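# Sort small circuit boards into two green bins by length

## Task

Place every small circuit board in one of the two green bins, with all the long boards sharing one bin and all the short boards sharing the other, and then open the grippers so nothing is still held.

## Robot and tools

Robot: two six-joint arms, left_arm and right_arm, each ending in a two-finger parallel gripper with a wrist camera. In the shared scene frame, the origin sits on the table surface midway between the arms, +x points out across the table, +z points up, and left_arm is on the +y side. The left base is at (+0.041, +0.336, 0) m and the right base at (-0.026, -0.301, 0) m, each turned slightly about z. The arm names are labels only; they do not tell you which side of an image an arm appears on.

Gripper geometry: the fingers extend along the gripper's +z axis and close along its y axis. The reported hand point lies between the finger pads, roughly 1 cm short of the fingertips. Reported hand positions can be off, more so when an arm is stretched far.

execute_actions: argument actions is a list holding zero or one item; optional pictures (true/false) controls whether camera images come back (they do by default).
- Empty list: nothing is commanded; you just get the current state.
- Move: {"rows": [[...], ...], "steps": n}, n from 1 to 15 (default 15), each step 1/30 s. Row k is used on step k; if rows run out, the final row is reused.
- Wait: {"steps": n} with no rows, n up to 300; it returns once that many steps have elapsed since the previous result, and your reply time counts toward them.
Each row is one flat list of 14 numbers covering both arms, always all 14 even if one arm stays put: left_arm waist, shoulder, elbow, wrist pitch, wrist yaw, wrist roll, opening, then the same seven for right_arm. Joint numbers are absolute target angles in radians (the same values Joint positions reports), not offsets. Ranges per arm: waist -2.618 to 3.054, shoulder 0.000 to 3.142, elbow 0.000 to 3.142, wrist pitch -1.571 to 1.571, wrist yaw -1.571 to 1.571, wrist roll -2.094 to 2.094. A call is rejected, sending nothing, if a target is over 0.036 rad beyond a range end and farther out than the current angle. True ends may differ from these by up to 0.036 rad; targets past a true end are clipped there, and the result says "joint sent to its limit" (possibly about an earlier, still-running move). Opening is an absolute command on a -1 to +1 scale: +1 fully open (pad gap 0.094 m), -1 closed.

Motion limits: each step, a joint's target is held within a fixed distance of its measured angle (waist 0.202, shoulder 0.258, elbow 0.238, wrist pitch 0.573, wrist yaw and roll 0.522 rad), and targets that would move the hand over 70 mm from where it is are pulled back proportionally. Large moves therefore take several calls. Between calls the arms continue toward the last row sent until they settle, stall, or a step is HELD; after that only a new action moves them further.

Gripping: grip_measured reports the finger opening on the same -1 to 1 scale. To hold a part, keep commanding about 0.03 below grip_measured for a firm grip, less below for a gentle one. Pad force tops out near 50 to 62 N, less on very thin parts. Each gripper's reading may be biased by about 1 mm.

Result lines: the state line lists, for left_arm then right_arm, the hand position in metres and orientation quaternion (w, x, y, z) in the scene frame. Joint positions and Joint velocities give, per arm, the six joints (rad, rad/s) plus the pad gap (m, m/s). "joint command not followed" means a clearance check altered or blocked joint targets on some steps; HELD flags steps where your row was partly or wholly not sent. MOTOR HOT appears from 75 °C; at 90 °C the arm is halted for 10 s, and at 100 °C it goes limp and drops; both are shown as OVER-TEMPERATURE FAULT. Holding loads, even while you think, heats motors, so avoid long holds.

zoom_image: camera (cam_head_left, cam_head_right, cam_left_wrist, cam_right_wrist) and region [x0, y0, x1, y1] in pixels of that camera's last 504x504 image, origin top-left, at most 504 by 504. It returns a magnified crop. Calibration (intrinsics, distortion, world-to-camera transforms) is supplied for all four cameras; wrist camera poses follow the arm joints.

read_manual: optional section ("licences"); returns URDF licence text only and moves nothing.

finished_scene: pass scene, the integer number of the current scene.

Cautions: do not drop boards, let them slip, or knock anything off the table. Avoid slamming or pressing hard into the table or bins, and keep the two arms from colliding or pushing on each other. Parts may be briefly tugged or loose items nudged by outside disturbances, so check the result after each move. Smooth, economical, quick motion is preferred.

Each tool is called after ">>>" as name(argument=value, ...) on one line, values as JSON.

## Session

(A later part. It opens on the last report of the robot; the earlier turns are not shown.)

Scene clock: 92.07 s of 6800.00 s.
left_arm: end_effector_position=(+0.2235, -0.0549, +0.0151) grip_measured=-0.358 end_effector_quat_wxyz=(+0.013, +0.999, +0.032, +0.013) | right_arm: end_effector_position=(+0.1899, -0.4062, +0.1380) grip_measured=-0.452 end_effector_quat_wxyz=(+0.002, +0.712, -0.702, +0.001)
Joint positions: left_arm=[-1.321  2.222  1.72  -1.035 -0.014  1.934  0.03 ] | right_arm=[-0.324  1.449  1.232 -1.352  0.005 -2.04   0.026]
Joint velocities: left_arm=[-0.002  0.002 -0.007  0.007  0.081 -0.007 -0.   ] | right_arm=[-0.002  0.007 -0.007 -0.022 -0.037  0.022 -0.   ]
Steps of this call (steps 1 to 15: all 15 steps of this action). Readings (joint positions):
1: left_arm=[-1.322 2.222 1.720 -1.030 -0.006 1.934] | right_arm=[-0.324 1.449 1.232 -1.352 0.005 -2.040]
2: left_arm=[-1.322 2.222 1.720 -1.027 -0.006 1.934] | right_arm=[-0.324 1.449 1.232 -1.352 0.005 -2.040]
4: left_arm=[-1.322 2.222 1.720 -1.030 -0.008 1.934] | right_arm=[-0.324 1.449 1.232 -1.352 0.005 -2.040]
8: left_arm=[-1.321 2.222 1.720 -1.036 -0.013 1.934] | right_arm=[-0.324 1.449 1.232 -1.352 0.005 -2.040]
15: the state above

>>> execute_actions(actions=[{"rows":[[-1.32,2.19,1.78,-1.12,0,1.94,-0.4,-0.32,1.45,1.23,-1.34,0,-2.05,-0.45],[-1.32,2.19,1.78,-1.12,0,1.94,-0.4,-0.32,1.45,1.23,-1.34,0,-2.05,-0.45],[-1.32,2.19,1.78,-1.12,0,1.94,-0.4,-0.32,1.45,1.23,-1.34,0,-2.05,-0.45],[-1.32,2.1,1.78,-1.22,0,1.94,-0.4,-0.32,1.45,1.23,-1.34,0,-2.05,-0.45],[-1.32,2.1,1.78,-1.22,0,1.94,-0.4,-0.32,1.45,1.23,-1.34,0,-2.05,-0.45],[-1.32,2.1,1.78,-1.22,0,1.94,-0.4,-0.32,1.45,1.23,-1.34,0,-2.05,-0.45],[-1.32,1.9,1.63,-1.28,0,1.94,-0.4,-0.32,1.45,1.23,-1.34,0,-2.05,-0.45],[-1.32,1.9,1.63,-1.28,0,1.94,-0.4,-0.32,1.45,1.23,-1.34,0,-2.05,-0.45],[-1.32,1.9,1.63,-1.28,0,1.94,-0.4,-0.32,1.45,1.23,-1.34,0,-2.05,-0.45],[-1.32,1.65,1.42,-1.32,0,1.6,-0.4,-0.32,1.45,1.23,-1.34,0,-2.05,-0.45],[-1.32,1.65,1.42,-1.32,0,1.6,-0.4,-0.32,1.45,1.23,-1.34,0,-2.05,-0.45],[-1.32,1.65,1.42,-1.32,0,1.6,-0.4,-0.32,1.45,1.23,-1.34,0,-2.05,-0.45],[-1.32,1.4,1.2,-1.36,0,1.3,-0.4,-0.32,1.45,1.23,-1.34,0,-2.05,-0.45]]}], pictures=false)

>>> execute_actions(actions=[{"rows":[[0.26,1.4,1.2,-1.36,0,0.17,-0.4,1.109,1.45,1.23,-1.34,0,-2.09,-0.4]]}], pictures=false)

>>> execute_actions(actions=[{"steps":10}], pictures=false)

>>> execute_actions(actions=[{"rows":[[0.26,1.55,1.33,-1.34,0,0.17,-0.4,1.109,1.63,1.37,-1.29,0,-2.09,-0.4],[0.26,1.55,1.33,-1.34,0,0.17,-0.4,1.109,1.63,1.37,-1.29,0,-2.09,-0.4],[0.26,1.55,1.33,-1.34,0,0.17,-0.4,1.109,1.63,1.37,-1.29,0,-2.09,-0.4],[0.26,1.55,1.33,-1.34,0,0.17,-0.4,1.109,1.63,1.37,-1.29,0,-2.09,-0.4],[0.26,1.68,1.45,-1.325,0,0.17,-0.4,1.109,1.81,1.52,-1.24,0,-2.09,-0.4],[0.26,1.68,1.45,-1.325,0,0.17,-0.4,1.109,1.81,1.52,-1.24,0,-2.09,-0.4],[0.26,1.68,1.45,-1.325,0,0.17,-0.4,1.109,1.81,1.52,-1.24,0,-2.09,-0.4],[0.26,1.68,1.45,-1.325,0,0.17,-0.4,1.109,1.81,1.52,-1.24,0,-2.09,-0.4],[0.26,1.68,1.45,-1.325,0,0.17,-0.4,1.109,1.99,1.67,-1.2,0,-2.09,-0.4],[0.26,1.68,1.45,-1.325,0,0.17,-0.4,1.109,1.99,1.67,-1.2,0,-2.09,-0.4],[0.26,1.70,1.36,-1.22,0,0.17,-0.4,1.109,1.99,1.67,-1.2,0,-2.09,-0.4],[0.26,1.70,1.36,-1.22,0,0.17,-0.4,1.109,1.99,1.67,-1.2,0,-2.09,-0.4],[0.26,1.70,1.36,-1.22,0,0.17,-0.4,1.109,2.15,1.82,-1.18,0,-2.09,-0.4]]}], pictures=false)

>>> execute_actions(actions=[{"rows":[[0.26,1.72,1.26,-1.1,0,0.17,-0.4,1.109,2.15,1.82,-1.18,0,-2.09,-0.4],[0.26,1.72,1.26,-1.1,0,0.17,-0.4,1.109,2.15,1.82,-1.18,0,-2.09,-0.4],[0.26,1.72,1.26,-1.1,0,0.17,-0.4,1.109,2.15,1.82,-1.18,0,-2.09,-0.4],[0.26,1.72,1.26,-1.1,0,0.17,-0.4,1.109,2.15,1.82,-1.18,0,-2.09,-0.4],[0.26,1.74,1.155,-0.96,0,0.17,-0.4,1.109,2.15,1.82,-1.18,0,-2.09,-0.4]]}])

Scene clock: 96.73 s of 6800.00 s.
left_arm: end_effector_position=(+0.1707, +0.0607, +0.1404) grip_measured=-0.358 end_effector_quat_wxyz=(+0.052, +0.980, +0.189, +0.020) | right_arm: end_effector_position=(+0.1899, -0.4062, +0.1380) grip_measured=-0.452 end_effector_quat_wxyz=(+0.002, +0.712, -0.702, +0.001)
Joint positions: left_arm=[-1.321  1.59   1.369 -1.238 -0.014  1.619  0.03 ] | right_arm=[-0.324  1.449  1.232 -1.352  0.005 -2.04   0.026]
Joint velocities: left_arm=[-0.012 -2.195 -1.746 -0.33  -0.007 -1.722  0.   ] | right_arm=[-0.002 -0.017  0.002 -0.022 -0.022 -0.051  0.001]
Steps of this call (steps 1 to 15: the robot went on to your last target; steps 16 to 90: nothing new was sent; then 1.17 s passed at rest; steps 91 to 105: all 15 steps of this action). Readings (joint positions):
91: left_arm=[-1.321 2.221 1.725 -1.044 -0.014 1.934] | right_arm=[-0.324 1.449 1.232 -1.352 0.005 -2.040]
92: left_arm=[-1.321 2.221 1.732 -1.056 -0.014 1.934] | right_arm=[-0.324 1.449 1.232 -1.352 0.005 -2.040]
94: left_arm=[-1.321 2.208 1.742 -1.076 -0.014 1.934] | right_arm=[-0.324 1.449 1.232 -1.352 0.005 -2.040]
98: left_arm=[-1.321 2.081 1.697 -1.136 -0.014 1.934] | right_arm=[-0.324 1.449 1.232 -1.352 0.005 -2.040]
105: the state above

Scene clock: 97.23 s of 6800.00 s.
left_arm: end_effector_position=(+0.2796, +0.3101, +0.1453) grip_measured=-0.358 end_effector_quat_wxyz=(+0.026, +0.226, +0.974, +0.004) | right_arm: end_effector_position=(+0.1801, -0.1662, +0.1380) grip_measured=-0.402 end_effector_quat_wxyz=(-0.007, +0.969, -0.246, +0.010)
Joint positions: left_arm=[-0.295  1.4    1.218 -1.336 -0.003  0.34   0.03 ] | right_arm=[ 0.709  1.449  1.232 -1.329  0.006 -2.067  0.028]
Joint velocities: left_arm=[ 2.083  0.002 -0.002  0.066 -0.066 -1.121  0.   ] | right_arm=[ 2.059 -0.007 -0.007  0.007 -0.051 -0.037 -0.001]
joint sent to its limit (right arm) — the command would take joint 6 (wrist roll) past its lower limit, so that joint was sent only as far as its limit.
Steps of this call (steps 1 to 15: all 15 steps of this action). Readings (joint positions):
1: left_arm=[-1.304 1.522 1.318 -1.260 -0.004 1.547] | right_arm=[-0.300 1.449 1.232 -1.352 0.017 -2.044]
2: left_arm=[-1.257 1.465 1.280 -1.286 0.006 1.455] | right_arm=[-0.243 1.449 1.232 -1.350 0.023 -2.049]
4: left_arm=[-1.111 1.403 1.240 -1.325 0.003 1.260] | right_arm=[-0.098 1.449 1.232 -1.342 0.019 -2.055]
8: left_arm=[-0.814 1.400 1.221 -1.336 -0.003 0.868] | right_arm=[0.196 1.449 1.232 -1.333 0.011 -2.062]
15: the state above

Scene clock: 97.57 s of 6800.00 s.
left_arm: end_effector_position=(+0.2549, +0.4429, +0.1453) grip_measured=-0.358 end_effector_quat_wxyz=(+0.020, -0.128, +0.991, +0.015) | right_arm: end_effector_position=(+0.1085, -0.0944, +0.1380) grip_measured=-0.402 end_effector_quat_wxyz=(-0.013, +0.999, -0.045, +0.004)
Joint positions: left_arm=[ 0.268  1.4    1.218 -1.341 -0.015  0.191  0.03 ] | right_arm=[ 1.115  1.449  1.232 -1.328 -0.007 -2.068  0.028]
Joint velocities: left_arm=[-0.017 -0.002 -0.007 -0.139 -0.007 -0.168  0.   ] | right_arm=[ 0.002  0.002  0.002 -0.007  0.007 -0.022  0.   ]
joint sent to its limit (right arm) — the command would take joint 6 (wrist roll) past its lower limit, so that joint was sent only as far as its limit.
Steps of this call (steps 1 to 10: the robot went on to your last target). Readings (joint positions):
1: left_arm=[-0.221 1.400 1.218 -1.336 -0.002 0.307] | right_arm=[0.782 1.449 1.232 -1.329 0.005 -2.067]
2: left_arm=[-0.147 1.400 1.218 -1.336 -0.002 0.281] | right_arm=[0.855 1.449 1.232 -1.329 0.005 -2.067]
4: left_arm=[0.002 1.400 1.218 -1.336 -0.002 0.243] | right_arm=[0.999 1.449 1.232 -1.328 0.004 -2.067]
8: left_arm=[0.246 1.400 1.218 -1.337 -0.012 0.201] | right_arm=[1.115 1.449 1.232 -1.328 -0.010 -2.068]
10: the state above

Scene clock: 98.07 s of 6800.00 s.
left_arm: end_effector_position=(+0.3104, +0.4671, +0.1126) grip_measured=-0.358 end_effector_quat_wxyz=(-0.010, -0.133, +0.991, -0.000) | right_arm: end_effector_position=(+0.1999, +0.0418, +0.0688) grip_measured=-0.402 end_effector_quat_wxyz=(-0.007, +0.999, -0.044, +0.003)
Joint positions: left_arm=[ 0.267  1.694  1.377 -1.272 -0.006  0.178  0.03 ] | right_arm=[ 1.115  2.112  1.761 -1.205 -0.003 -2.07   0.028]
Joint velocities: left_arm=[ 0.002  0.027 -0.1    0.125 -0.051 -0.095 -0.001] | right_arm=[ 0.002  1.077  0.867  0.711  0.051 -0.037 -0.001]
joint sent to its limit (right arm) — the command would take joint 6 (wrist roll) past its lower limit, so that joint was sent only as far as its limit.
Steps of this call (steps 1 to 15: all 15 steps of this action). Readings (joint positions):
1: left_arm=[0.267 1.417 1.232 -1.355 -0.013 0.188] | right_arm=[1.115 1.471 1.251 -1.343 -0.006 -2.068]
2: left_arm=[0.267 1.450 1.263 -1.368 -0.011 0.186] | right_arm=[1.115 1.513 1.293 -1.354 -0.005 -2.069]
4: left_arm=[0.267 1.515 1.301 -1.351 -0.009 0.183] | right_arm=[1.115 1.594 1.343 -1.316 -0.005 -2.069]
8: left_arm=[0.267 1.665 1.409 -1.338 -0.007 0.180] | right_arm=[1.115 1.794 1.484 -1.264 -0.004 -2.069]
15: the state above

Scene clock: 98.57 s of 6800.00 s.
left_arm: end_effector_position=(+0.3095, +0.4666, +0.0442) grip_measured=-0.358 end_effector_quat_wxyz=(-0.010, -0.133, +0.991, -0.001) | right_arm: end_effector_position=(+0.2075, +0.0533, +0.0526) grip_measured=-0.402 end_effector_quat_wxyz=(-0.009, +0.999, -0.044, +0.004)
Joint positions: left_arm=[ 0.267  1.746  1.158 -1.002 -0.005  0.178  0.03 ] | right_arm=[ 1.115  2.174  1.794 -1.172 -0.003 -2.07   0.028]
Joint velocities: left_arm=[-0.012 -0.017 -0.007  0.066  0.037 -0.037 -0.001] | right_arm=[-0.002  0.002 -0.017  0.066 -0.007 -0.007 -0.   ]
joint sent to its limit (right arm) — the command would take joint 6 (wrist roll) past its lower limit, so that joint was sent only as far as its limit.
Steps of this call (steps 1 to 15: all 15 steps of this action). Readings (joint positions):
1: left_arm=[0.267 1.695 1.360 -1.248 -0.006 0.178] | right_arm=[1.115 2.141 1.781 -1.185 -0.003 -2.070]
2: left_arm=[0.267 1.694 1.336 -1.217 -0.006 0.178] | right_arm=[1.115 2.159 1.788 -1.174 -0.003 -2.070]
4: left_arm=[0.267 1.707 1.293 -1.181 -0.005 0.178] | right_arm=[1.115 2.173 1.788 -1.172 -0.003 -2.070]
8: left_arm=[0.267 1.730 1.180 -1.067 -0.005 0.178] | right_arm=[1.115 2.174 1.793 -1.172 -0.003 -2.070]
15: the state above
camera_calibration (this result's frames):
cam_left_wrist: T_world_to_cam=[[0.496723, -0.864999, -0.0710069, 0.261083], [-0.691811, -0.444015, 0.569428, 0.422263], [-0.524083, -0.233725, -0.818969, 0.43556], [0, 0, 0, 1]] pos_world=[0.39071, 0.515129, 0.1348]
cam_right_wrist: T_world_to_cam=[[-0.0896547, 0.995425, 0.0330248, -0.0375026], [0.65286, 0.0336953, 0.756729, -0.168568], [0.752154, 0.0894049, -0.652894, -0.0242632], [0, 0, 0, 1]] pos_world=[0.124939, 0.0451802, 0.112958]

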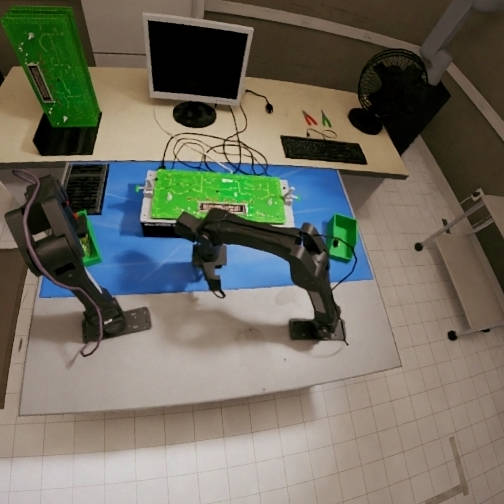

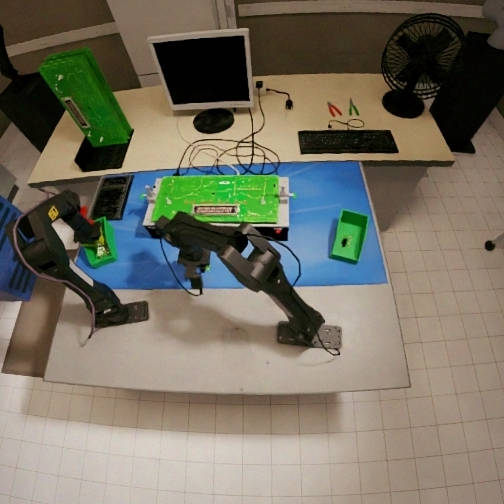

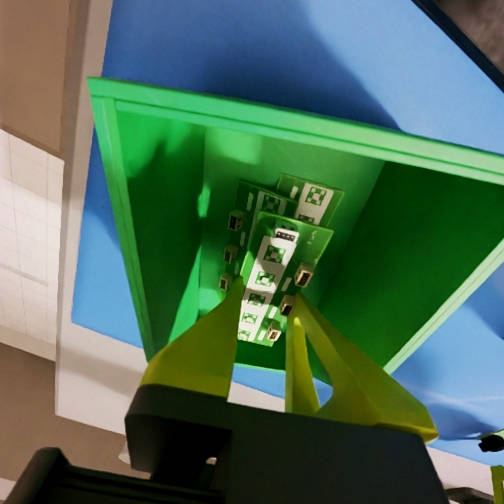

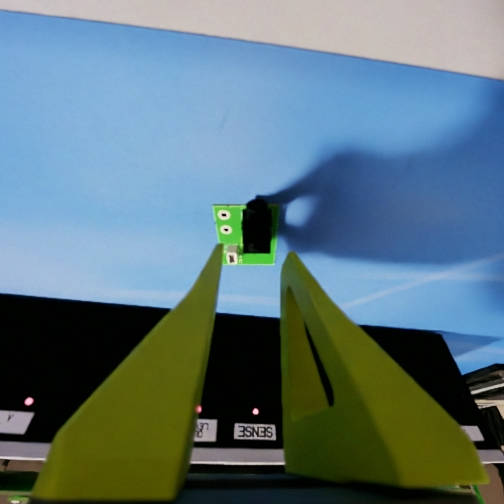

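>>> execute_actions(actions=[{"rows":[[0.26,1.74,1.155,-0.96,0,0.17,-0.15,1.1,2.2,1.865,-1.18,0,-2.07,-0.4],[0.26,1.74,1.155,-0.96,0,0.17,-0.15,1.1,2.2,1.865,-1.18,0,-2.07,-0.4],[0.26,1.74,1.155,-0.96,0,0.17,-0.15,1.1,2.2,1.865,-1.18,0,-2.07,-0.4],[0.26,1.74,1.155,-0.96,0,0.17,-0.15,1.1,2.2,1.865,-1.18,0,-2.07,-0.4],[0.26,1.74,1.155,-0.96,0,0.17,-0.15,1.1,2.2,1.865,-1.18,0,-2.07,-0.4],[0.26,1.72,1.22,-1.07,0,0.17,-0.15,1.1,2.2,1.865,-1.18,0,-2.07,-0.4],[0.26,1.72,1.22,-1.07,0,0.17,-0.15,1.1,2.22,1.81,-1.12,0,-2.07,-0.4],[0.26,1.72,1.22,-1.07,0,0.17,-0.15,1.1,2.22,1.81,-1.12,0,-2.07,-0.4],[0.26,1.68,1.3,-1.2,0,0.17,-0.15,1.1,2.22,1.81,-1.12,0,-2.07,-0.4],[0.26,1.68,1.3,-1.2,0,0.17,-0.15,1.1,2.22,1.81,-1.12,0,-2.07,-0.4],[0.26,1.68,1.3,-1.2,0,0.17,-0.15,1.1,2.235,1.78,-1.075,0,-2.07,-0.4],[0.26,1.6,1.38,-1.33,0,0.17,-0.15,1.1,2.235,1.78,-1.075,0,-2.07,-0.4]]}], pictures=false)

>>> execute_actions(actions=[{"steps":8}])

Scene clock: 101.40 s of 6800.00 s.
left_arm: end_effector_position=(+0.3138, +0.4686, +0.1197) grip_measured=-0.153 end_effector_quat_wxyz=(+0.025, -0.133, +0.991, +0.011) | right_arm: end_effector_position=(+0.2144, +0.0587, +0.0245) grip_measured=-0.402 end_effector_quat_wxyz=(-0.005, +0.999, -0.047, +0.002)
Joint positions: left_arm=[ 0.267  1.638  1.341 -1.219 -0.005  0.178  0.04 ] | right_arm=[ 1.108  2.238  1.786 -1.108 -0.002 -2.07   0.028]
Joint velocities: left_arm=[-0.002 -0.72   0.569 -0.535 -0.022  0.051  0.001] | right_arm=[ 0.007  0.129 -0.11   0.095  0.022 -0.037 -0.001]
joint sent to its limit (right arm) — the command would take joint 6 (wrist roll) past its lower limit, so that joint was sent only as far as its limit.
Steps of this call (steps 1 to 30: the robot went on to your last target; steps 31 to 70: nothing new was sent; steps 71 to 85: all 15 steps of this action). Readings (joint positions):
71: left_arm=[0.267 1.746 1.158 -0.982 -0.005 0.178] | right_arm=[1.114 2.178 1.802 -1.177 -0.003 -2.070]
72: left_arm=[0.267 1.746 1.158 -0.982 -0.005 0.178] | right_arm=[1.113 2.186 1.817 -1.179 -0.003 -2.070]
74: left_arm=[0.267 1.746 1.158 -0.982 -0.005 0.178] | right_arm=[1.111 2.197 1.835 -1.176 -0.003 -2.070]
78: left_arm=[0.267 1.744 1.179 -1.019 -0.005 0.178] | right_arm=[1.108 2.203 1.831 -1.162 -0.002 -2.070]
85: the state above

Scene clock: 101.67 s of 6800.00 s.
left_arm: end_effector_position=(+0.3021, +0.4630, +0.1392) grip_measured=-0.153 end_effector_quat_wxyz=(+0.022, -0.133, +0.991, +0.010) | right_arm: end_effector_position=(+0.2157, +0.0605, +0.0223) grip_measured=-0.402 end_effector_quat_wxyz=(-0.008, +0.999, -0.047, +0.004)
Joint positions: left_arm=[ 0.267  1.593  1.372 -1.301 -0.005  0.178  0.04 ] | right_arm=[ 1.108  2.242  1.784 -1.095 -0.002 -2.07   0.028]
Joint velocities: left_arm=[ 0.007 -0.002 -0.007 -0.139 -0.007 -0.051 -0.   ] | right_arm=[-0.002 -0.002 -0.012 -0.037 -0.022  0.007  0.   ]
Steps of this call (steps 1 to 8: the robot went on to your last target). Readings (joint positions):
1: left_arm=[0.267 1.616 1.357 -1.236 -0.005 0.178] | right_arm=[1.108 2.243 1.784 -1.105 -0.002 -2.070]
2: left_arm=[0.267 1.600 1.367 -1.249 -0.005 0.178] | right_arm=[1.108 2.242 1.784 -1.105 -0.002 -2.070]
4: left_arm=[0.267 1.590 1.372 -1.271 -0.005 0.178] | right_arm=[1.108 2.242 1.784 -1.100 -0.002 -2.070]
8: the state above
camera_calibration (this result's frames):
cam_left_wrist: T_world_to_cam=[[0.501243, -0.86281, -0.0656828, 0.265332], [-0.724814, -0.460112, 0.512778, 0.386766], [-0.472651, -0.209419, -0.856005, 0.48704], [0, 0, 0, 1]] pos_world=[0.377538, 0.508882, 0.236011]
cam_right_wrist: T_world_to_cam=[[-0.0835495, 0.996019, 0.0310608, -0.0442251], [0.653381, 0.03122, 0.756385, -0.151116], [0.752405, 0.0834902, -0.653389, -0.0504952], [0, 0, 0, 1]] pos_world=[0.133034, 0.0529827, 0.0826824]

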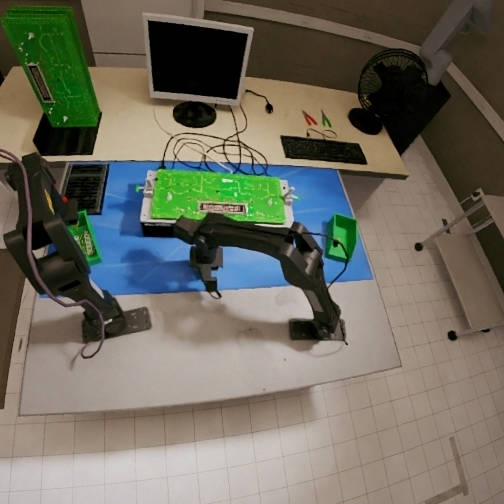

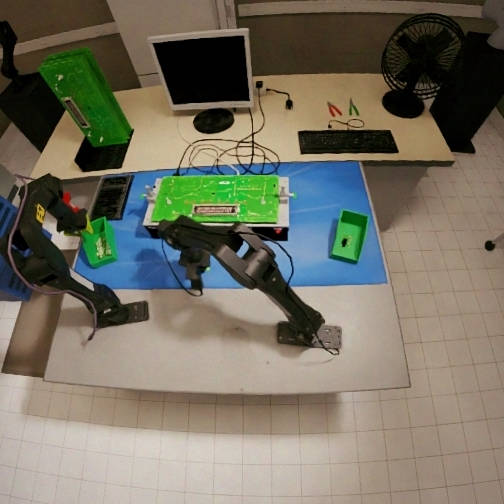

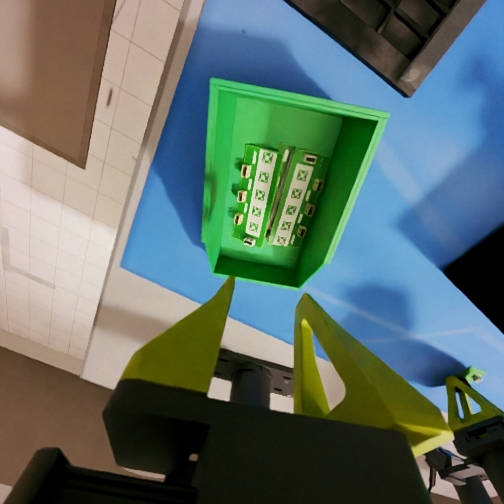

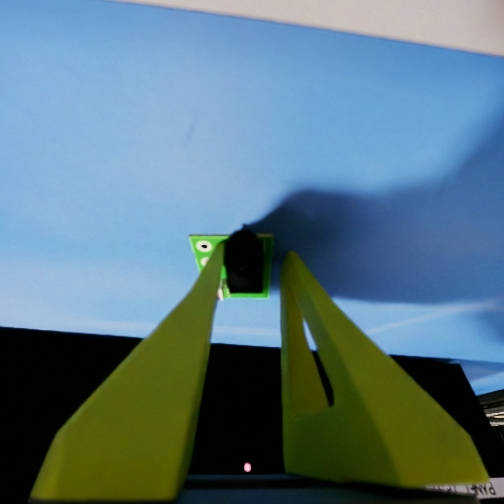

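>>> execute_actions(actions=[{"rows":[[0.26,1.6,1.38,-1.33,0,0.17,-0.15,1.1,2.215,1.79,-1.09,0,-2.07,-0.45],[0.26,1.6,1.38,-1.33,0,0.17,-0.15,1.1,2.215,1.79,-1.09,0,-2.07,-0.5],[0.26,1.6,1.38,-1.33,0,0.17,-0.15,1.1,2.215,1.79,-1.09,0,-2.07,-0.55],[0.26,1.6,1.38,-1.33,0,0.17,-0.15,1.1,2.215,1.79,-1.09,0,-2.07,-0.6],[0.26,1.6,1.38,-1.33,0,0.17,-0.15,1.1,2.215,1.79,-1.09,0,-2.07,-0.65],[0.26,1.6,1.38,-1.33,0,0.17,-0.15,1.1,2.215,1.79,-1.09,0,-2.07,-0.7],[0.26,1.6,1.38,-1.33,0,0.17,-0.15,1.1,2.215,1.79,-1.09,0,-2.07,-0.76]],"steps":12}], pictures=false)

>>> execute_actions(actions=[{"rows":[[0.26,1.6,1.38,-1.33,0,0.17,-0.15,1.1,2.18,1.83,-1.18,0,-2.07,-0.76],[0.26,1.6,1.38,-1.33,0,0.17,-0.15,1.1,2.18,1.83,-1.18,0,-2.07,-0.76],[0.26,1.6,1.38,-1.33,0,0.17,-0.15,1.1,2.18,1.83,-1.18,0,-2.07,-0.76],[0.26,1.6,1.38,-1.33,0,0.17,-0.15,1.1,2.08,1.78,-1.24,0,-2.07,-0.76],[0.26,1.6,1.38,-1.33,0,0.17,-0.15,1.1,2.08,1.78,-1.24,0,-2.07,-0.76],[0.26,1.6,1.38,-1.33,0,0.17,-0.15,1.1,2.08,1.78,-1.24,0,-2.07,-0.76],[0.26,1.6,1.38,-1.33,0,0.17,-0.15,1.1,1.9,1.63,-1.28,0,-2.07,-0.76],[0.26,1.6,1.38,-1.33,0,0.17,-0.15,1.1,1.9,1.63,-1.28,0,-2.07,-0.76],[0.26,1.6,1.38,-1.33,0,0.17,-0.15,1.1,1.9,1.63,-1.28,0,-2.07,-0.76],[0.26,1.6,1.38,-1.33,0,0.17,-0.15,1.1,1.65,1.42,-1.32,0,-1.8,-0.76],[0.26,1.6,1.38,-1.33,0,0.17,-0.15,1.1,1.65,1.42,-1.32,0,-1.8,-0.76],[0.26,1.6,1.38,-1.33,0,0.17,-0.15,1.1,1.65,1.42,-1.32,0,-1.8,-0.76],[0.26,1.6,1.38,-1.33,0,0.17,-0.15,1.1,1.45,1.23,-1.34,0,-1.5,-0.76]]}], pictures=false)

>>> execute_actions(actions=[{"rows":[[0.26,1.6,1.38,-1.33,0,0.17,-0.15,-0.335,1.45,1.23,-1.34,0,-0.15,-0.76]]}], pictures=false)

>>> execute_actions(actions=[{"rows":[[0.26,1.6,1.38,-1.33,0,0.17,-0.15,-0.335,1.45,1.23,-1.34,0,-0.15,-0.76],[0.26,1.6,1.38,-1.33,0,0.17,-0.15,-0.335,1.45,1.23,-1.34,0,-0.15,-0.76],[0.26,1.6,1.38,-1.33,0,0.17,-0.15,-0.335,1.45,1.23,-1.34,0,-0.15,-0.76],[0.26,1.6,1.38,-1.33,0,0.17,-0.15,-0.335,1.63,1.42,-1.35,0,-0.15,-0.76],[0.26,1.6,1.38,-1.33,0,0.17,-0.15,-0.335,1.63,1.42,-1.35,0,-0.15,-0.76],[0.26,1.6,1.38,-1.33,0,0.17,-0.15,-0.335,1.63,1.42,-1.35,0,-0.15,-0.76],[0.26,1.6,1.38,-1.33,0,0.17,-0.15,-0.335,1.63,1.42,-1.35,0,-0.15,-0.76],[0.26,1.6,1.38,-1.33,0,0.17,-0.15,-0.335,1.81,1.64,-1.39,0,-0.15,-0.76],[0.26,1.6,1.38,-1.33,0,0.17,-0.15,-0.335,1.81,1.64,-1.39,0,-0.15,-0.76],[0.26,1.6,1.38,-1.33,0,0.17,-0.15,-0.335,1.81,1.64,-1.39,0,-0.15,-0.76],[0.26,1.6,1.38,-1.33,0,0.17,-0.15,-0.335,1.81,1.64,-1.39,0,-0.15,-0.76],[0.26,1.6,1.38,-1.33,0,0.17,-0.15,-0.335,1.93,1.8,-1.41,0,-0.15,-0.76]]}], pictures=false)

>>> execute_actions(actions=[{"rows":[[0.26,1.6,1.38,-1.33,0,0.17,-0.15,-0.335,1.93,1.8,-1.41,0,-0.15,-0.76],[0.26,1.6,1.38,-1.33,0,0.17,-0.15,-0.335,1.93,1.8,-1.41,0,-0.15,-0.76],[0.26,1.6,1.38,-1.33,0,0.17,-0.15,-0.335,1.93,1.8,-1.41,0,-0.15,-0.76],[0.26,1.6,1.38,-1.33,0,0.17,-0.15,-0.335,1.94,1.69,-1.27,0,-0.15,-0.76],[0.26,1.6,1.38,-1.33,0,0.17,-0.15,-0.335,1.94,1.69,-1.27,0,-0.15,-0.76],[0.26,1.6,1.38,-1.33,0,0.17,-0.15,-0.335,1.94,1.69,-1.27,0,-0.15,-0.76],[0.26,1.6,1.38,-1.33,0,0.17,-0.15,-0.335,1.94,1.69,-1.27,0,-0.15,-0.76],[0.26,1.6,1.38,-1.33,0,0.17,-0.15,-0.335,1.95,1.59,-1.16,0,-0.15,-0.76],[0.26,1.6,1.38,-1.33,0,0.17,-0.15,-0.335,1.95,1.59,-1.16,0,-0.15,-0.76],[0.26,1.6,1.38,-1.33,0,0.17,-0.15,-0.335,1.95,1.59,-1.16,0,-0.15,-0.76],[0.26,1.6,1.38,-1.33,0,0.17,-0.15,-0.335,1.95,1.59,-1.16,0,-0.15,-0.76],[0.26,1.6,1.38,-1.33,0,0.17,-0.15,-0.335,1.955,1.5,-1.09,0,-0.15,-0.76]]}], pictures=false)

>>> execute_actions(actions=[{"steps":8}])

Scene clock: 108.10 s of 6800.00 s.
left_arm: end_effector_position=(+0.2983, +0.4612, +0.1391) grip_measured=-0.153 end_effector_quat_wxyz=(+0.014, -0.133, +0.991, +0.007) | right_arm: end_effector_position=(+0.2162, +0.0605, +0.0228) grip_measured=-0.709 end_effector_quat_wxyz=(-0.008, +0.999, -0.047, +0.005)
Joint positions: left_arm=[ 0.267  1.593  1.372 -1.318 -0.005  0.178  0.04 ] | right_arm=[ 1.108  2.241  1.784 -1.094  0.001 -2.07   0.014]
Joint velocities: left_arm=[-0.007  0.002 -0.007 -0.022 -0.051 -0.081  0.   ] | right_arm=[-0.007 -0.002 -0.002  0.051  0.007  0.007  0.   ]
Steps of this call (steps 1 to 30: the robot went on to your last target; steps 31 to 90: nothing new was sent; then 3.03 s passed at rest; steps 91 to 102: all 12 steps of this action). Readings (joint positions):
91: left_arm=[0.267 1.593 1.372 -1.318 -0.005 0.178] | right_arm=[1.108 2.242 1.784 -1.094 -0.001 -2.070]
92: left_arm=[0.267 1.593 1.372 -1.318 -0.005 0.178] | right_arm=[1.108 2.242 1.784 -1.094 -0.000 -2.070]
94: left_arm=[0.267 1.593 1.372 -1.318 -0.005 0.178] | right_arm=[1.108 2.242 1.784 -1.094 0.001 -2.070]
98: left_arm=[0.267 1.593 1.372 -1.318 -0.005 0.178] | right_arm=[1.108 2.241 1.784 -1.094 0.001 -2.070]
102: the state above

Scene clock: 108.60 s of 6800.00 s.
left_arm: end_effector_position=(+0.2983, +0.4612, +0.1391) grip_measured=-0.153 end_effector_quat_wxyz=(+0.014, -0.133, +0.991, +0.007) | right_arm: end_effector_position=(+0.1351, -0.0600, +0.1342) grip_measured=-0.709 end_effector_quat_wxyz=(-0.034, +0.980, -0.194, +0.015)
Joint positions: left_arm=[ 0.267  1.593  1.372 -1.318 -0.005  0.178  0.04 ] | right_arm=[ 1.108  1.568  1.325 -1.254  0.001 -1.773  0.014]
Joint velocities: left_arm=[ 0.007  0.012 -0.017 -0.11  -0.007 -0.066 -0.001] | right_arm=[-0.002 -2.078 -1.619 -0.593  0.007  1.722  0.   ]
Steps of this call (steps 1 to 15: all 15 steps of this action). Readings (joint positions):
1: left_arm=[0.267 1.593 1.372 -1.318 -0.005 0.178] | right_arm=[1.108 2.239 1.786 -1.100 0.001 -2.070]
2: left_arm=[0.267 1.593 1.372 -1.318 -0.005 0.178] | right_arm=[1.108 2.236 1.789 -1.112 0.001 -2.070]
4: left_arm=[0.267 1.593 1.372 -1.318 -0.005 0.178] | right_arm=[1.108 2.213 1.789 -1.128 0.001 -2.070]
8: left_arm=[0.267 1.593 1.372 -1.318 -0.005 0.178] | right_arm=[1.108 2.060 1.708 -1.163 0.001 -2.070]
15: the state above

Scene clock: 109.10 s of 6800.00 s.
left_arm: end_effector_position=(+0.2983, +0.4612, +0.1391) grip_measured=-0.153 end_effector_quat_wxyz=(+0.014, -0.133, +0.991, +0.007) | right_arm: end_effector_position=(+0.2212, -0.3129, +0.1383) grip_measured=-0.708 end_effector_quat_wxyz=(+0.012, -0.168, +0.986, -0.003)
Joint positions: left_arm=[ 0.267  1.593  1.372 -1.318 -0.005  0.178  0.04 ] | right_arm=[ 0.077  1.454  1.236 -1.328  0.    -0.391  0.014]
Joint velocities: left_arm=[ 0.007  0.012 -0.002 -0.11  -0.037  0.007  0.001] | right_arm=[-2.073 -0.012 -0.002  0.051 -0.007  1.546  0.   ]
Steps of this call (steps 1 to 15: all 15 steps of this action). Readings (joint positions):
1: left_arm=[0.267 1.593 1.372 -1.318 -0.005 0.178] | right_arm=[1.086 1.508 1.282 -1.283 -0.011 -1.685]
2: left_arm=[0.267 1.593 1.372 -1.318 -0.005 0.178] | right_arm=[1.031 1.469 1.259 -1.311 -0.018 -1.588]
4: left_arm=[0.267 1.593 1.372 -1.318 -0.005 0.178] | right_arm=[0.883 1.446 1.247 -1.331 -0.013 -1.393]
8: left_arm=[0.267 1.593 1.372 -1.318 -0.005 0.178] | right_arm=[0.590 1.453 1.238 -1.328 -0.005 -1.002]
15: the state above

Scene clock: 109.60 s of 6800.00 s.
left_arm: end_effector_position=(+0.2983, +0.4612, +0.1391) grip_measured=-0.153 end_effector_quat_wxyz=(+0.014, -0.133, +0.991, +0.007) | right_arm: end_effector_position=(+0.3025, -0.4692, +0.1346) grip_measured=-0.708 end_effector_quat_wxyz=(+0.009, +0.152, +0.988, -0.007)
Joint positions: left_arm=[ 0.267  1.593  1.372 -1.318 -0.005  0.178  0.04 ] | right_arm=[-0.342  1.929  1.757 -1.378  0.009 -0.168  0.014]
Joint velocities: left_arm=[-0.007  0.017 -0.012 -0.022 -0.081  0.007 -0.   ] | right_arm=[0.012 0.418 0.432 0.183 0.081 0.081 0.001]
Steps of this call (steps 1 to 15: all 15 steps of this action). Readings (joint positions):
1: left_arm=[0.267 1.593 1.372 -1.318 -0.005 0.178] | right_arm=[0.004 1.454 1.236 -1.328 0.000 -0.345]
2: left_arm=[0.267 1.593 1.372 -1.318 -0.005 0.178] | right_arm=[-0.070 1.454 1.236 -1.328 0.001 -0.308]
4: left_arm=[0.267 1.593 1.372 -1.318 -0.005 0.178] | right_arm=[-0.215 1.477 1.263 -1.351 0.002 -0.254]
8: left_arm=[0.267 1.593 1.372 -1.318 -0.005 0.178] | right_arm=[-0.343 1.650 1.432 -1.363 0.013 -0.197]
15: the state above

Scene clock: 110.10 s of 6800.00 s.
left_arm: end_effector_position=(+0.2983, +0.4612, +0.1391) grip_measured=-0.153 end_effector_quat_wxyz=(+0.014, -0.133, +0.991, +0.007) | right_arm: end_effector_position=(+0.2901, -0.4626, +0.0607) grip_measured=-0.708 end_effector_quat_wxyz=(-0.025, +0.155, +0.988, +0.004)
Joint positions: left_arm=[ 0.267  1.593  1.372 -1.318 -0.005  0.178  0.04 ] | right_arm=[-0.342  1.964  1.51  -1.166  0.008 -0.16   0.014]
Joint velocities: left_arm=[-0.017 -0.012 -0.017 -0.051  0.007 -0.066 -0.001] | right_arm=[ 0.007  0.12  -0.383  0.168  0.022  0.037 -0.   ]
Steps of this call (steps 1 to 15: all 15 steps of this action). Readings (joint positions):
1: left_arm=[0.267 1.593 1.372 -1.318 -0.005 0.178] | right_arm=[-0.342 1.938 1.766 -1.376 0.009 -0.166]
2: left_arm=[0.267 1.593 1.372 -1.318 -0.005 0.178] | right_arm=[-0.342 1.942 1.768 -1.377 0.008 -0.165]
4: left_arm=[0.267 1.593 1.372 -1.318 -0.005 0.178] | right_arm=[-0.342 1.940 1.756 -1.366 0.008 -0.163]
8: left_arm=[0.267 1.593 1.372 -1.318 -0.005 0.178] | right_arm=[-0.342 1.943 1.682 -1.302 0.008 -0.161]
15: the state above

Scene clock: 110.37 s of 6800.00 s.
left_arm: end_effector_position=(+0.2983, +0.4612, +0.1391) grip_measured=-0.153 end_effector_quat_wxyz=(+0.014, -0.133, +0.991, +0.007) | right_arm: end_effector_position=(+0.2961, -0.4657, +0.0548) grip_measured=-0.708 end_effector_quat_wxyz=(-0.012, +0.156, +0.988, +0.000)
Joint positions: left_arm=[ 0.267  1.593  1.372 -1.318 -0.005  0.178  0.04 ] | right_arm=[-0.342  1.97   1.495 -1.12   0.008 -0.16   0.014]
Joint velocities: left_arm=[-0.012  0.002  0.007  0.051  0.066  0.022 -0.001] | right_arm=[-0.012  0.012 -0.002  0.081 -0.022 -0.051 -0.001]
Steps of this call (steps 1 to 8: the robot went on to your last target). Readings (joint positions):
1: left_arm=[0.267 1.593 1.372 -1.318 -0.005 0.178] | right_arm=[-0.342 1.967 1.500 -1.159 0.008 -0.160]
2: left_arm=[0.267 1.593 1.372 -1.318 -0.005 0.178] | right_arm=[-0.342 1.970 1.496 -1.152 0.008 -0.160]
4: left_arm=[0.267 1.593 1.372 -1.318 -0.005 0.178] | right_arm=[-0.342 1.970 1.495 -1.139 0.008 -0.160]
8: the state above
camera_calibration (this result's frames):
cam_left_wrist: T_world_to_cam=[[0.500215, -0.863301, -0.0670602, 0.26639], [-0.716757, -0.456267, 0.527333, 0.377017], [-0.485844, -0.215714, -0.847008, 0.490281], [0, 0, 0, 1]] pos_world=[0.375177, 0.507756, 0.234323]
cam_right_wrist: T_world_to_cam=[[-0.134466, -0.990795, 0.0155958, -0.423732], [-0.6345, 0.0981794, 0.766662, 0.200111], [-0.761136, 0.0931947, -0.641862, 0.406215], [0, 0, 0, 1]] pos_world=[0.379178, -0.477336, 0.113924]

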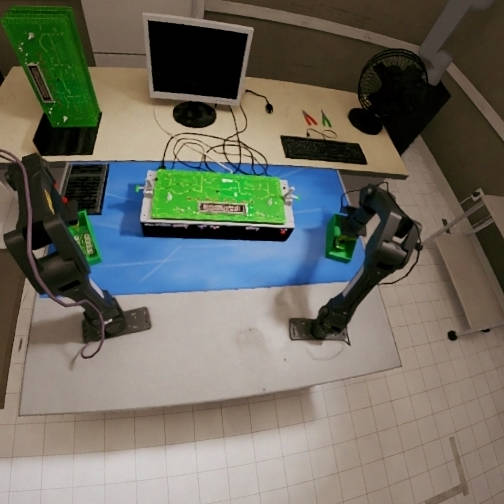

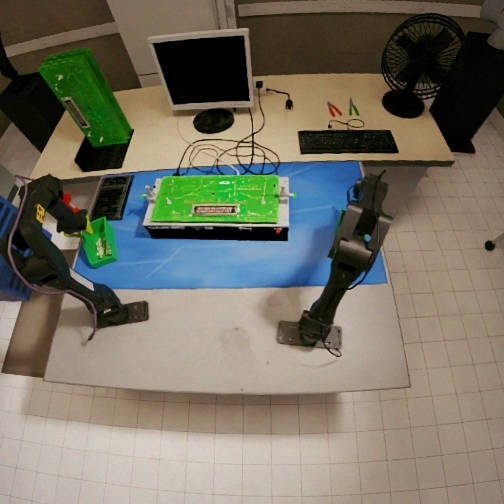

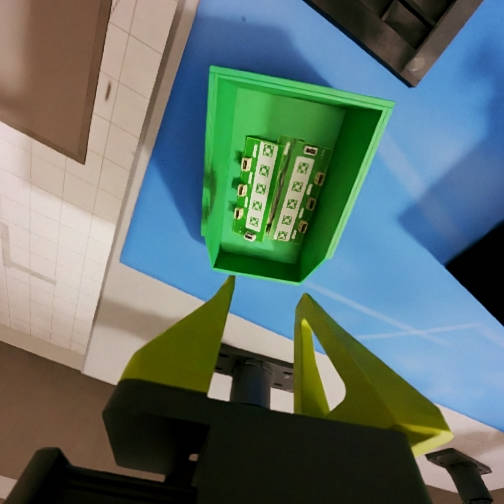

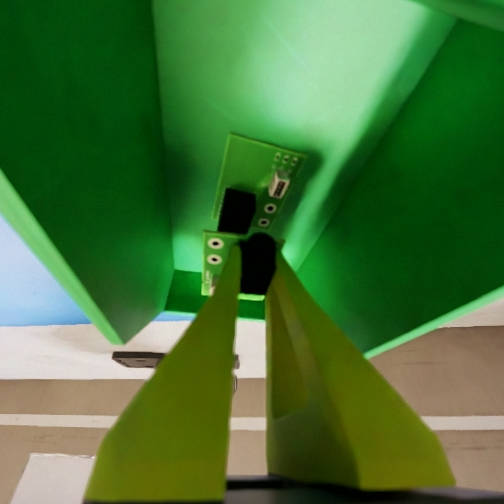

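>>> execute_actions(actions=[{"rows":[[0.26,1.6,1.38,-1.33,0,0.17,-0.15,-0.335,1.955,1.5,-1.09,0,-0.15,-0.45],[0.26,1.6,1.38,-1.33,0,0.17,-0.15,-0.335,1.955,1.5,-1.09,0,-0.15,-0.45],[0.26,1.6,1.38,-1.33,0,0.17,-0.15,-0.335,1.955,1.5,-1.09,0,-0.15,-0.45],[0.26,1.6,1.38,-1.33,0,0.17,-0.15,-0.335,1.955,1.5,-1.09,0,-0.15,-0.45],[0.26,1.6,1.38,-1.33,0,0.17,-0.15,-0.335,1.955,1.5,-1.09,0,-0.15,-0.45],[0.26,1.6,1.38,-1.33,0,0.17,-0.15,-0.335,1.955,1.5,-1.09,0,-0.15,-0.45],[0.26,1.6,1.38,-1.33,0,0.17,-0.15,-0.335,1.96,1.55,-1.14,0,-0.15,-0.45],[0.26,1.6,1.38,-1.33,0,0.17,-0.15,-0.335,1.96,1.59,-1.19,0,-0.15,-0.45],[0.26,1.6,1.38,-1.33,0,0.17,-0.15,-0.335,1.95,1.64,-1.26,0,-0.15,-0.45],[0.26,1.6,1.38,-1.33,0,0.17,-0.15,-0.335,1.93,1.7,-1.33,0,-0.15,-0.45]],"steps":15}], pictures=false)

>>> execute_actions(actions=[{"rows":[[0.26,1.5,1.3,-1.33,0,0.17,-0.15,-0.335,1.7,1.55,-1.4,0,-0.15,-0.45]],"steps":15}])

Scene clock: 114.40 s of 6800.00 s.
left_arm: end_effector_position=(+0.2983, +0.4612, +0.1391) grip_measured=-0.153 end_effector_quat_wxyz=(+0.014, -0.133, +0.991, +0.007) | right_arm: end_effector_position=(+0.3143, -0.4750, +0.1133) grip_measured=-0.452 end_effector_quat_wxyz=(+0.028, +0.156, +0.987, -0.013)
Joint positions: left_arm=[ 0.267  1.593  1.372 -1.318 -0.005  0.178  0.04 ] | right_arm=[-0.342  1.94   1.685 -1.255  0.008 -0.16   0.026]
Joint velocities: left_arm=[-0.017 -0.007  0.002 -0.037 -0.022 -0.051 -0.001] | right_arm=[ 0.002 -0.159  0.12  -0.286 -0.022 -0.066 -0.   ]
Steps of this call (steps 1 to 30: the robot went on to your last target; steps 31 to 90: nothing new was sent; then 0.53 s passed at rest; steps 91 to 105: all 15 steps of this action). Readings (joint positions):
91: left_arm=[0.267 1.593 1.372 -1.318 -0.005 0.178] | right_arm=[-0.342 1.970 1.495 -1.109 0.008 -0.160]
92: left_arm=[0.267 1.593 1.372 -1.318 -0.005 0.178] | right_arm=[-0.342 1.970 1.495 -1.109 0.008 -0.160]
94: left_arm=[0.267 1.593 1.372 -1.318 -0.005 0.178] | right_arm=[-0.342 1.970 1.495 -1.109 0.008 -0.160]
98: left_arm=[0.267 1.593 1.372 -1.318 -0.005 0.178] | right_arm=[-0.342 1.972 1.512 -1.126 0.008 -0.160]
105: the state above

Scene clock: 114.90 s of 6800.00 s.
left_arm: end_effector_position=(+0.2821, +0.4535, +0.1445) grip_measured=-0.153 end_effector_quat_wxyz=(+0.020, -0.133, +0.991, +0.009) | right_arm: end_effector_position=(+0.2552, -0.4448, +0.1564) grip_measured=-0.452 end_effector_quat_wxyz=(+0.020, +0.156, +0.988, -0.011)
Joint positions: left_arm=[ 0.267  1.514  1.316 -1.328 -0.005  0.178  0.04 ] | right_arm=[-0.342  1.7    1.555 -1.382  0.008 -0.16   0.026]
Joint velocities: left_arm=[-0.007 -0.002 -0.002 -0.066 -0.007  0.007  0.   ] | right_arm=[ 0.007  0.007  0.002  0.066 -0.022 -0.007 -0.   ]
Steps of this call (steps 1 to 15: all 15 steps of this action). Readings (joint positions):
1: left_arm=[0.267 1.585 1.363 -1.312 -0.005 0.178] | right_arm=[-0.342 1.912 1.665 -1.250 0.008 -0.160]
2: left_arm=[0.267 1.568 1.344 -1.308 -0.005 0.178] | right_arm=[-0.342 1.867 1.618 -1.255 0.008 -0.160]
4: left_arm=[0.267 1.535 1.319 -1.321 -0.005 0.178] | right_arm=[-0.342 1.775 1.561 -1.319 0.008 -0.160]
8: left_arm=[0.267 1.514 1.316 -1.328 -0.005 0.178] | right_arm=[-0.342 1.694 1.555 -1.375 0.008 -0.160]
15: the state above
camera_calibration (this result's frames):
cam_left_wrist: T_world_to_cam=[[0.500971, -0.86294, -0.066052, 0.267657], [-0.722688, -0.459097, 0.516674, 0.363564], [-0.476183, -0.211104, -0.853631, 0.481524], [0, 0, 0, 1]] pos_world=[0.357948, 0.499535, 0.240879]
cam_right_wrist: T_world_to_cam=[[-0.136101, -0.989961, 0.0381406, -0.412835], [-0.67982, 0.121328, 0.723274, 0.122834], [-0.72064, 0.0725094, -0.689508, 0.426221], [0, 0, 0, 1]] pos_world=[0.33447, -0.454499, 0.220786]

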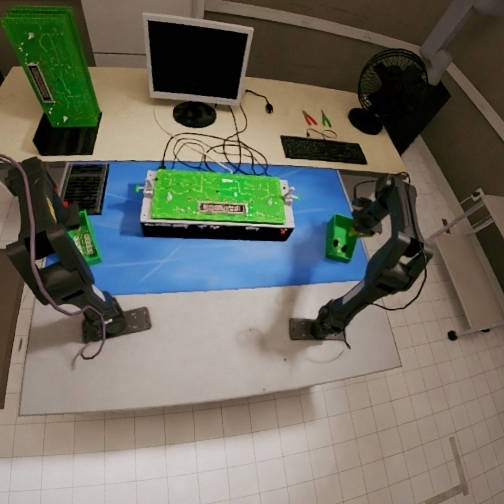

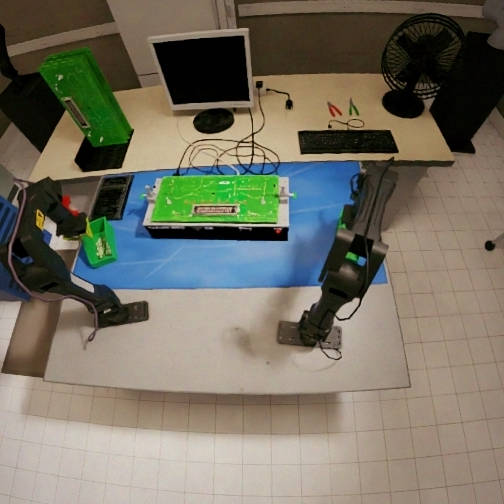

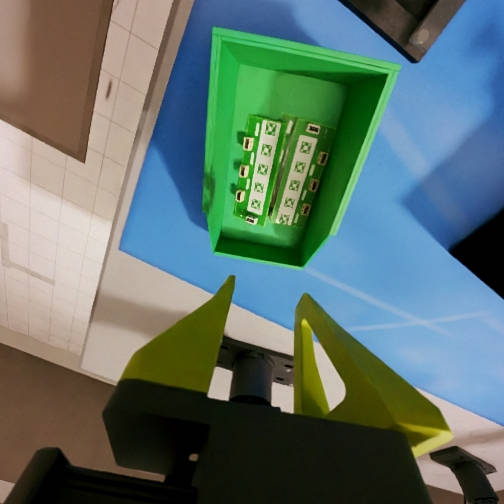

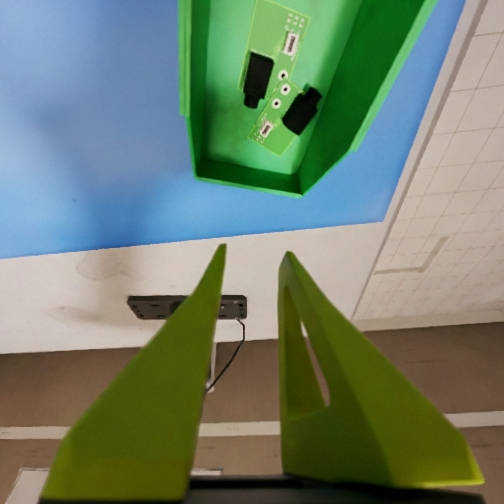

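>>> finished_scene(scene=1)

The scene is finished: the task was done.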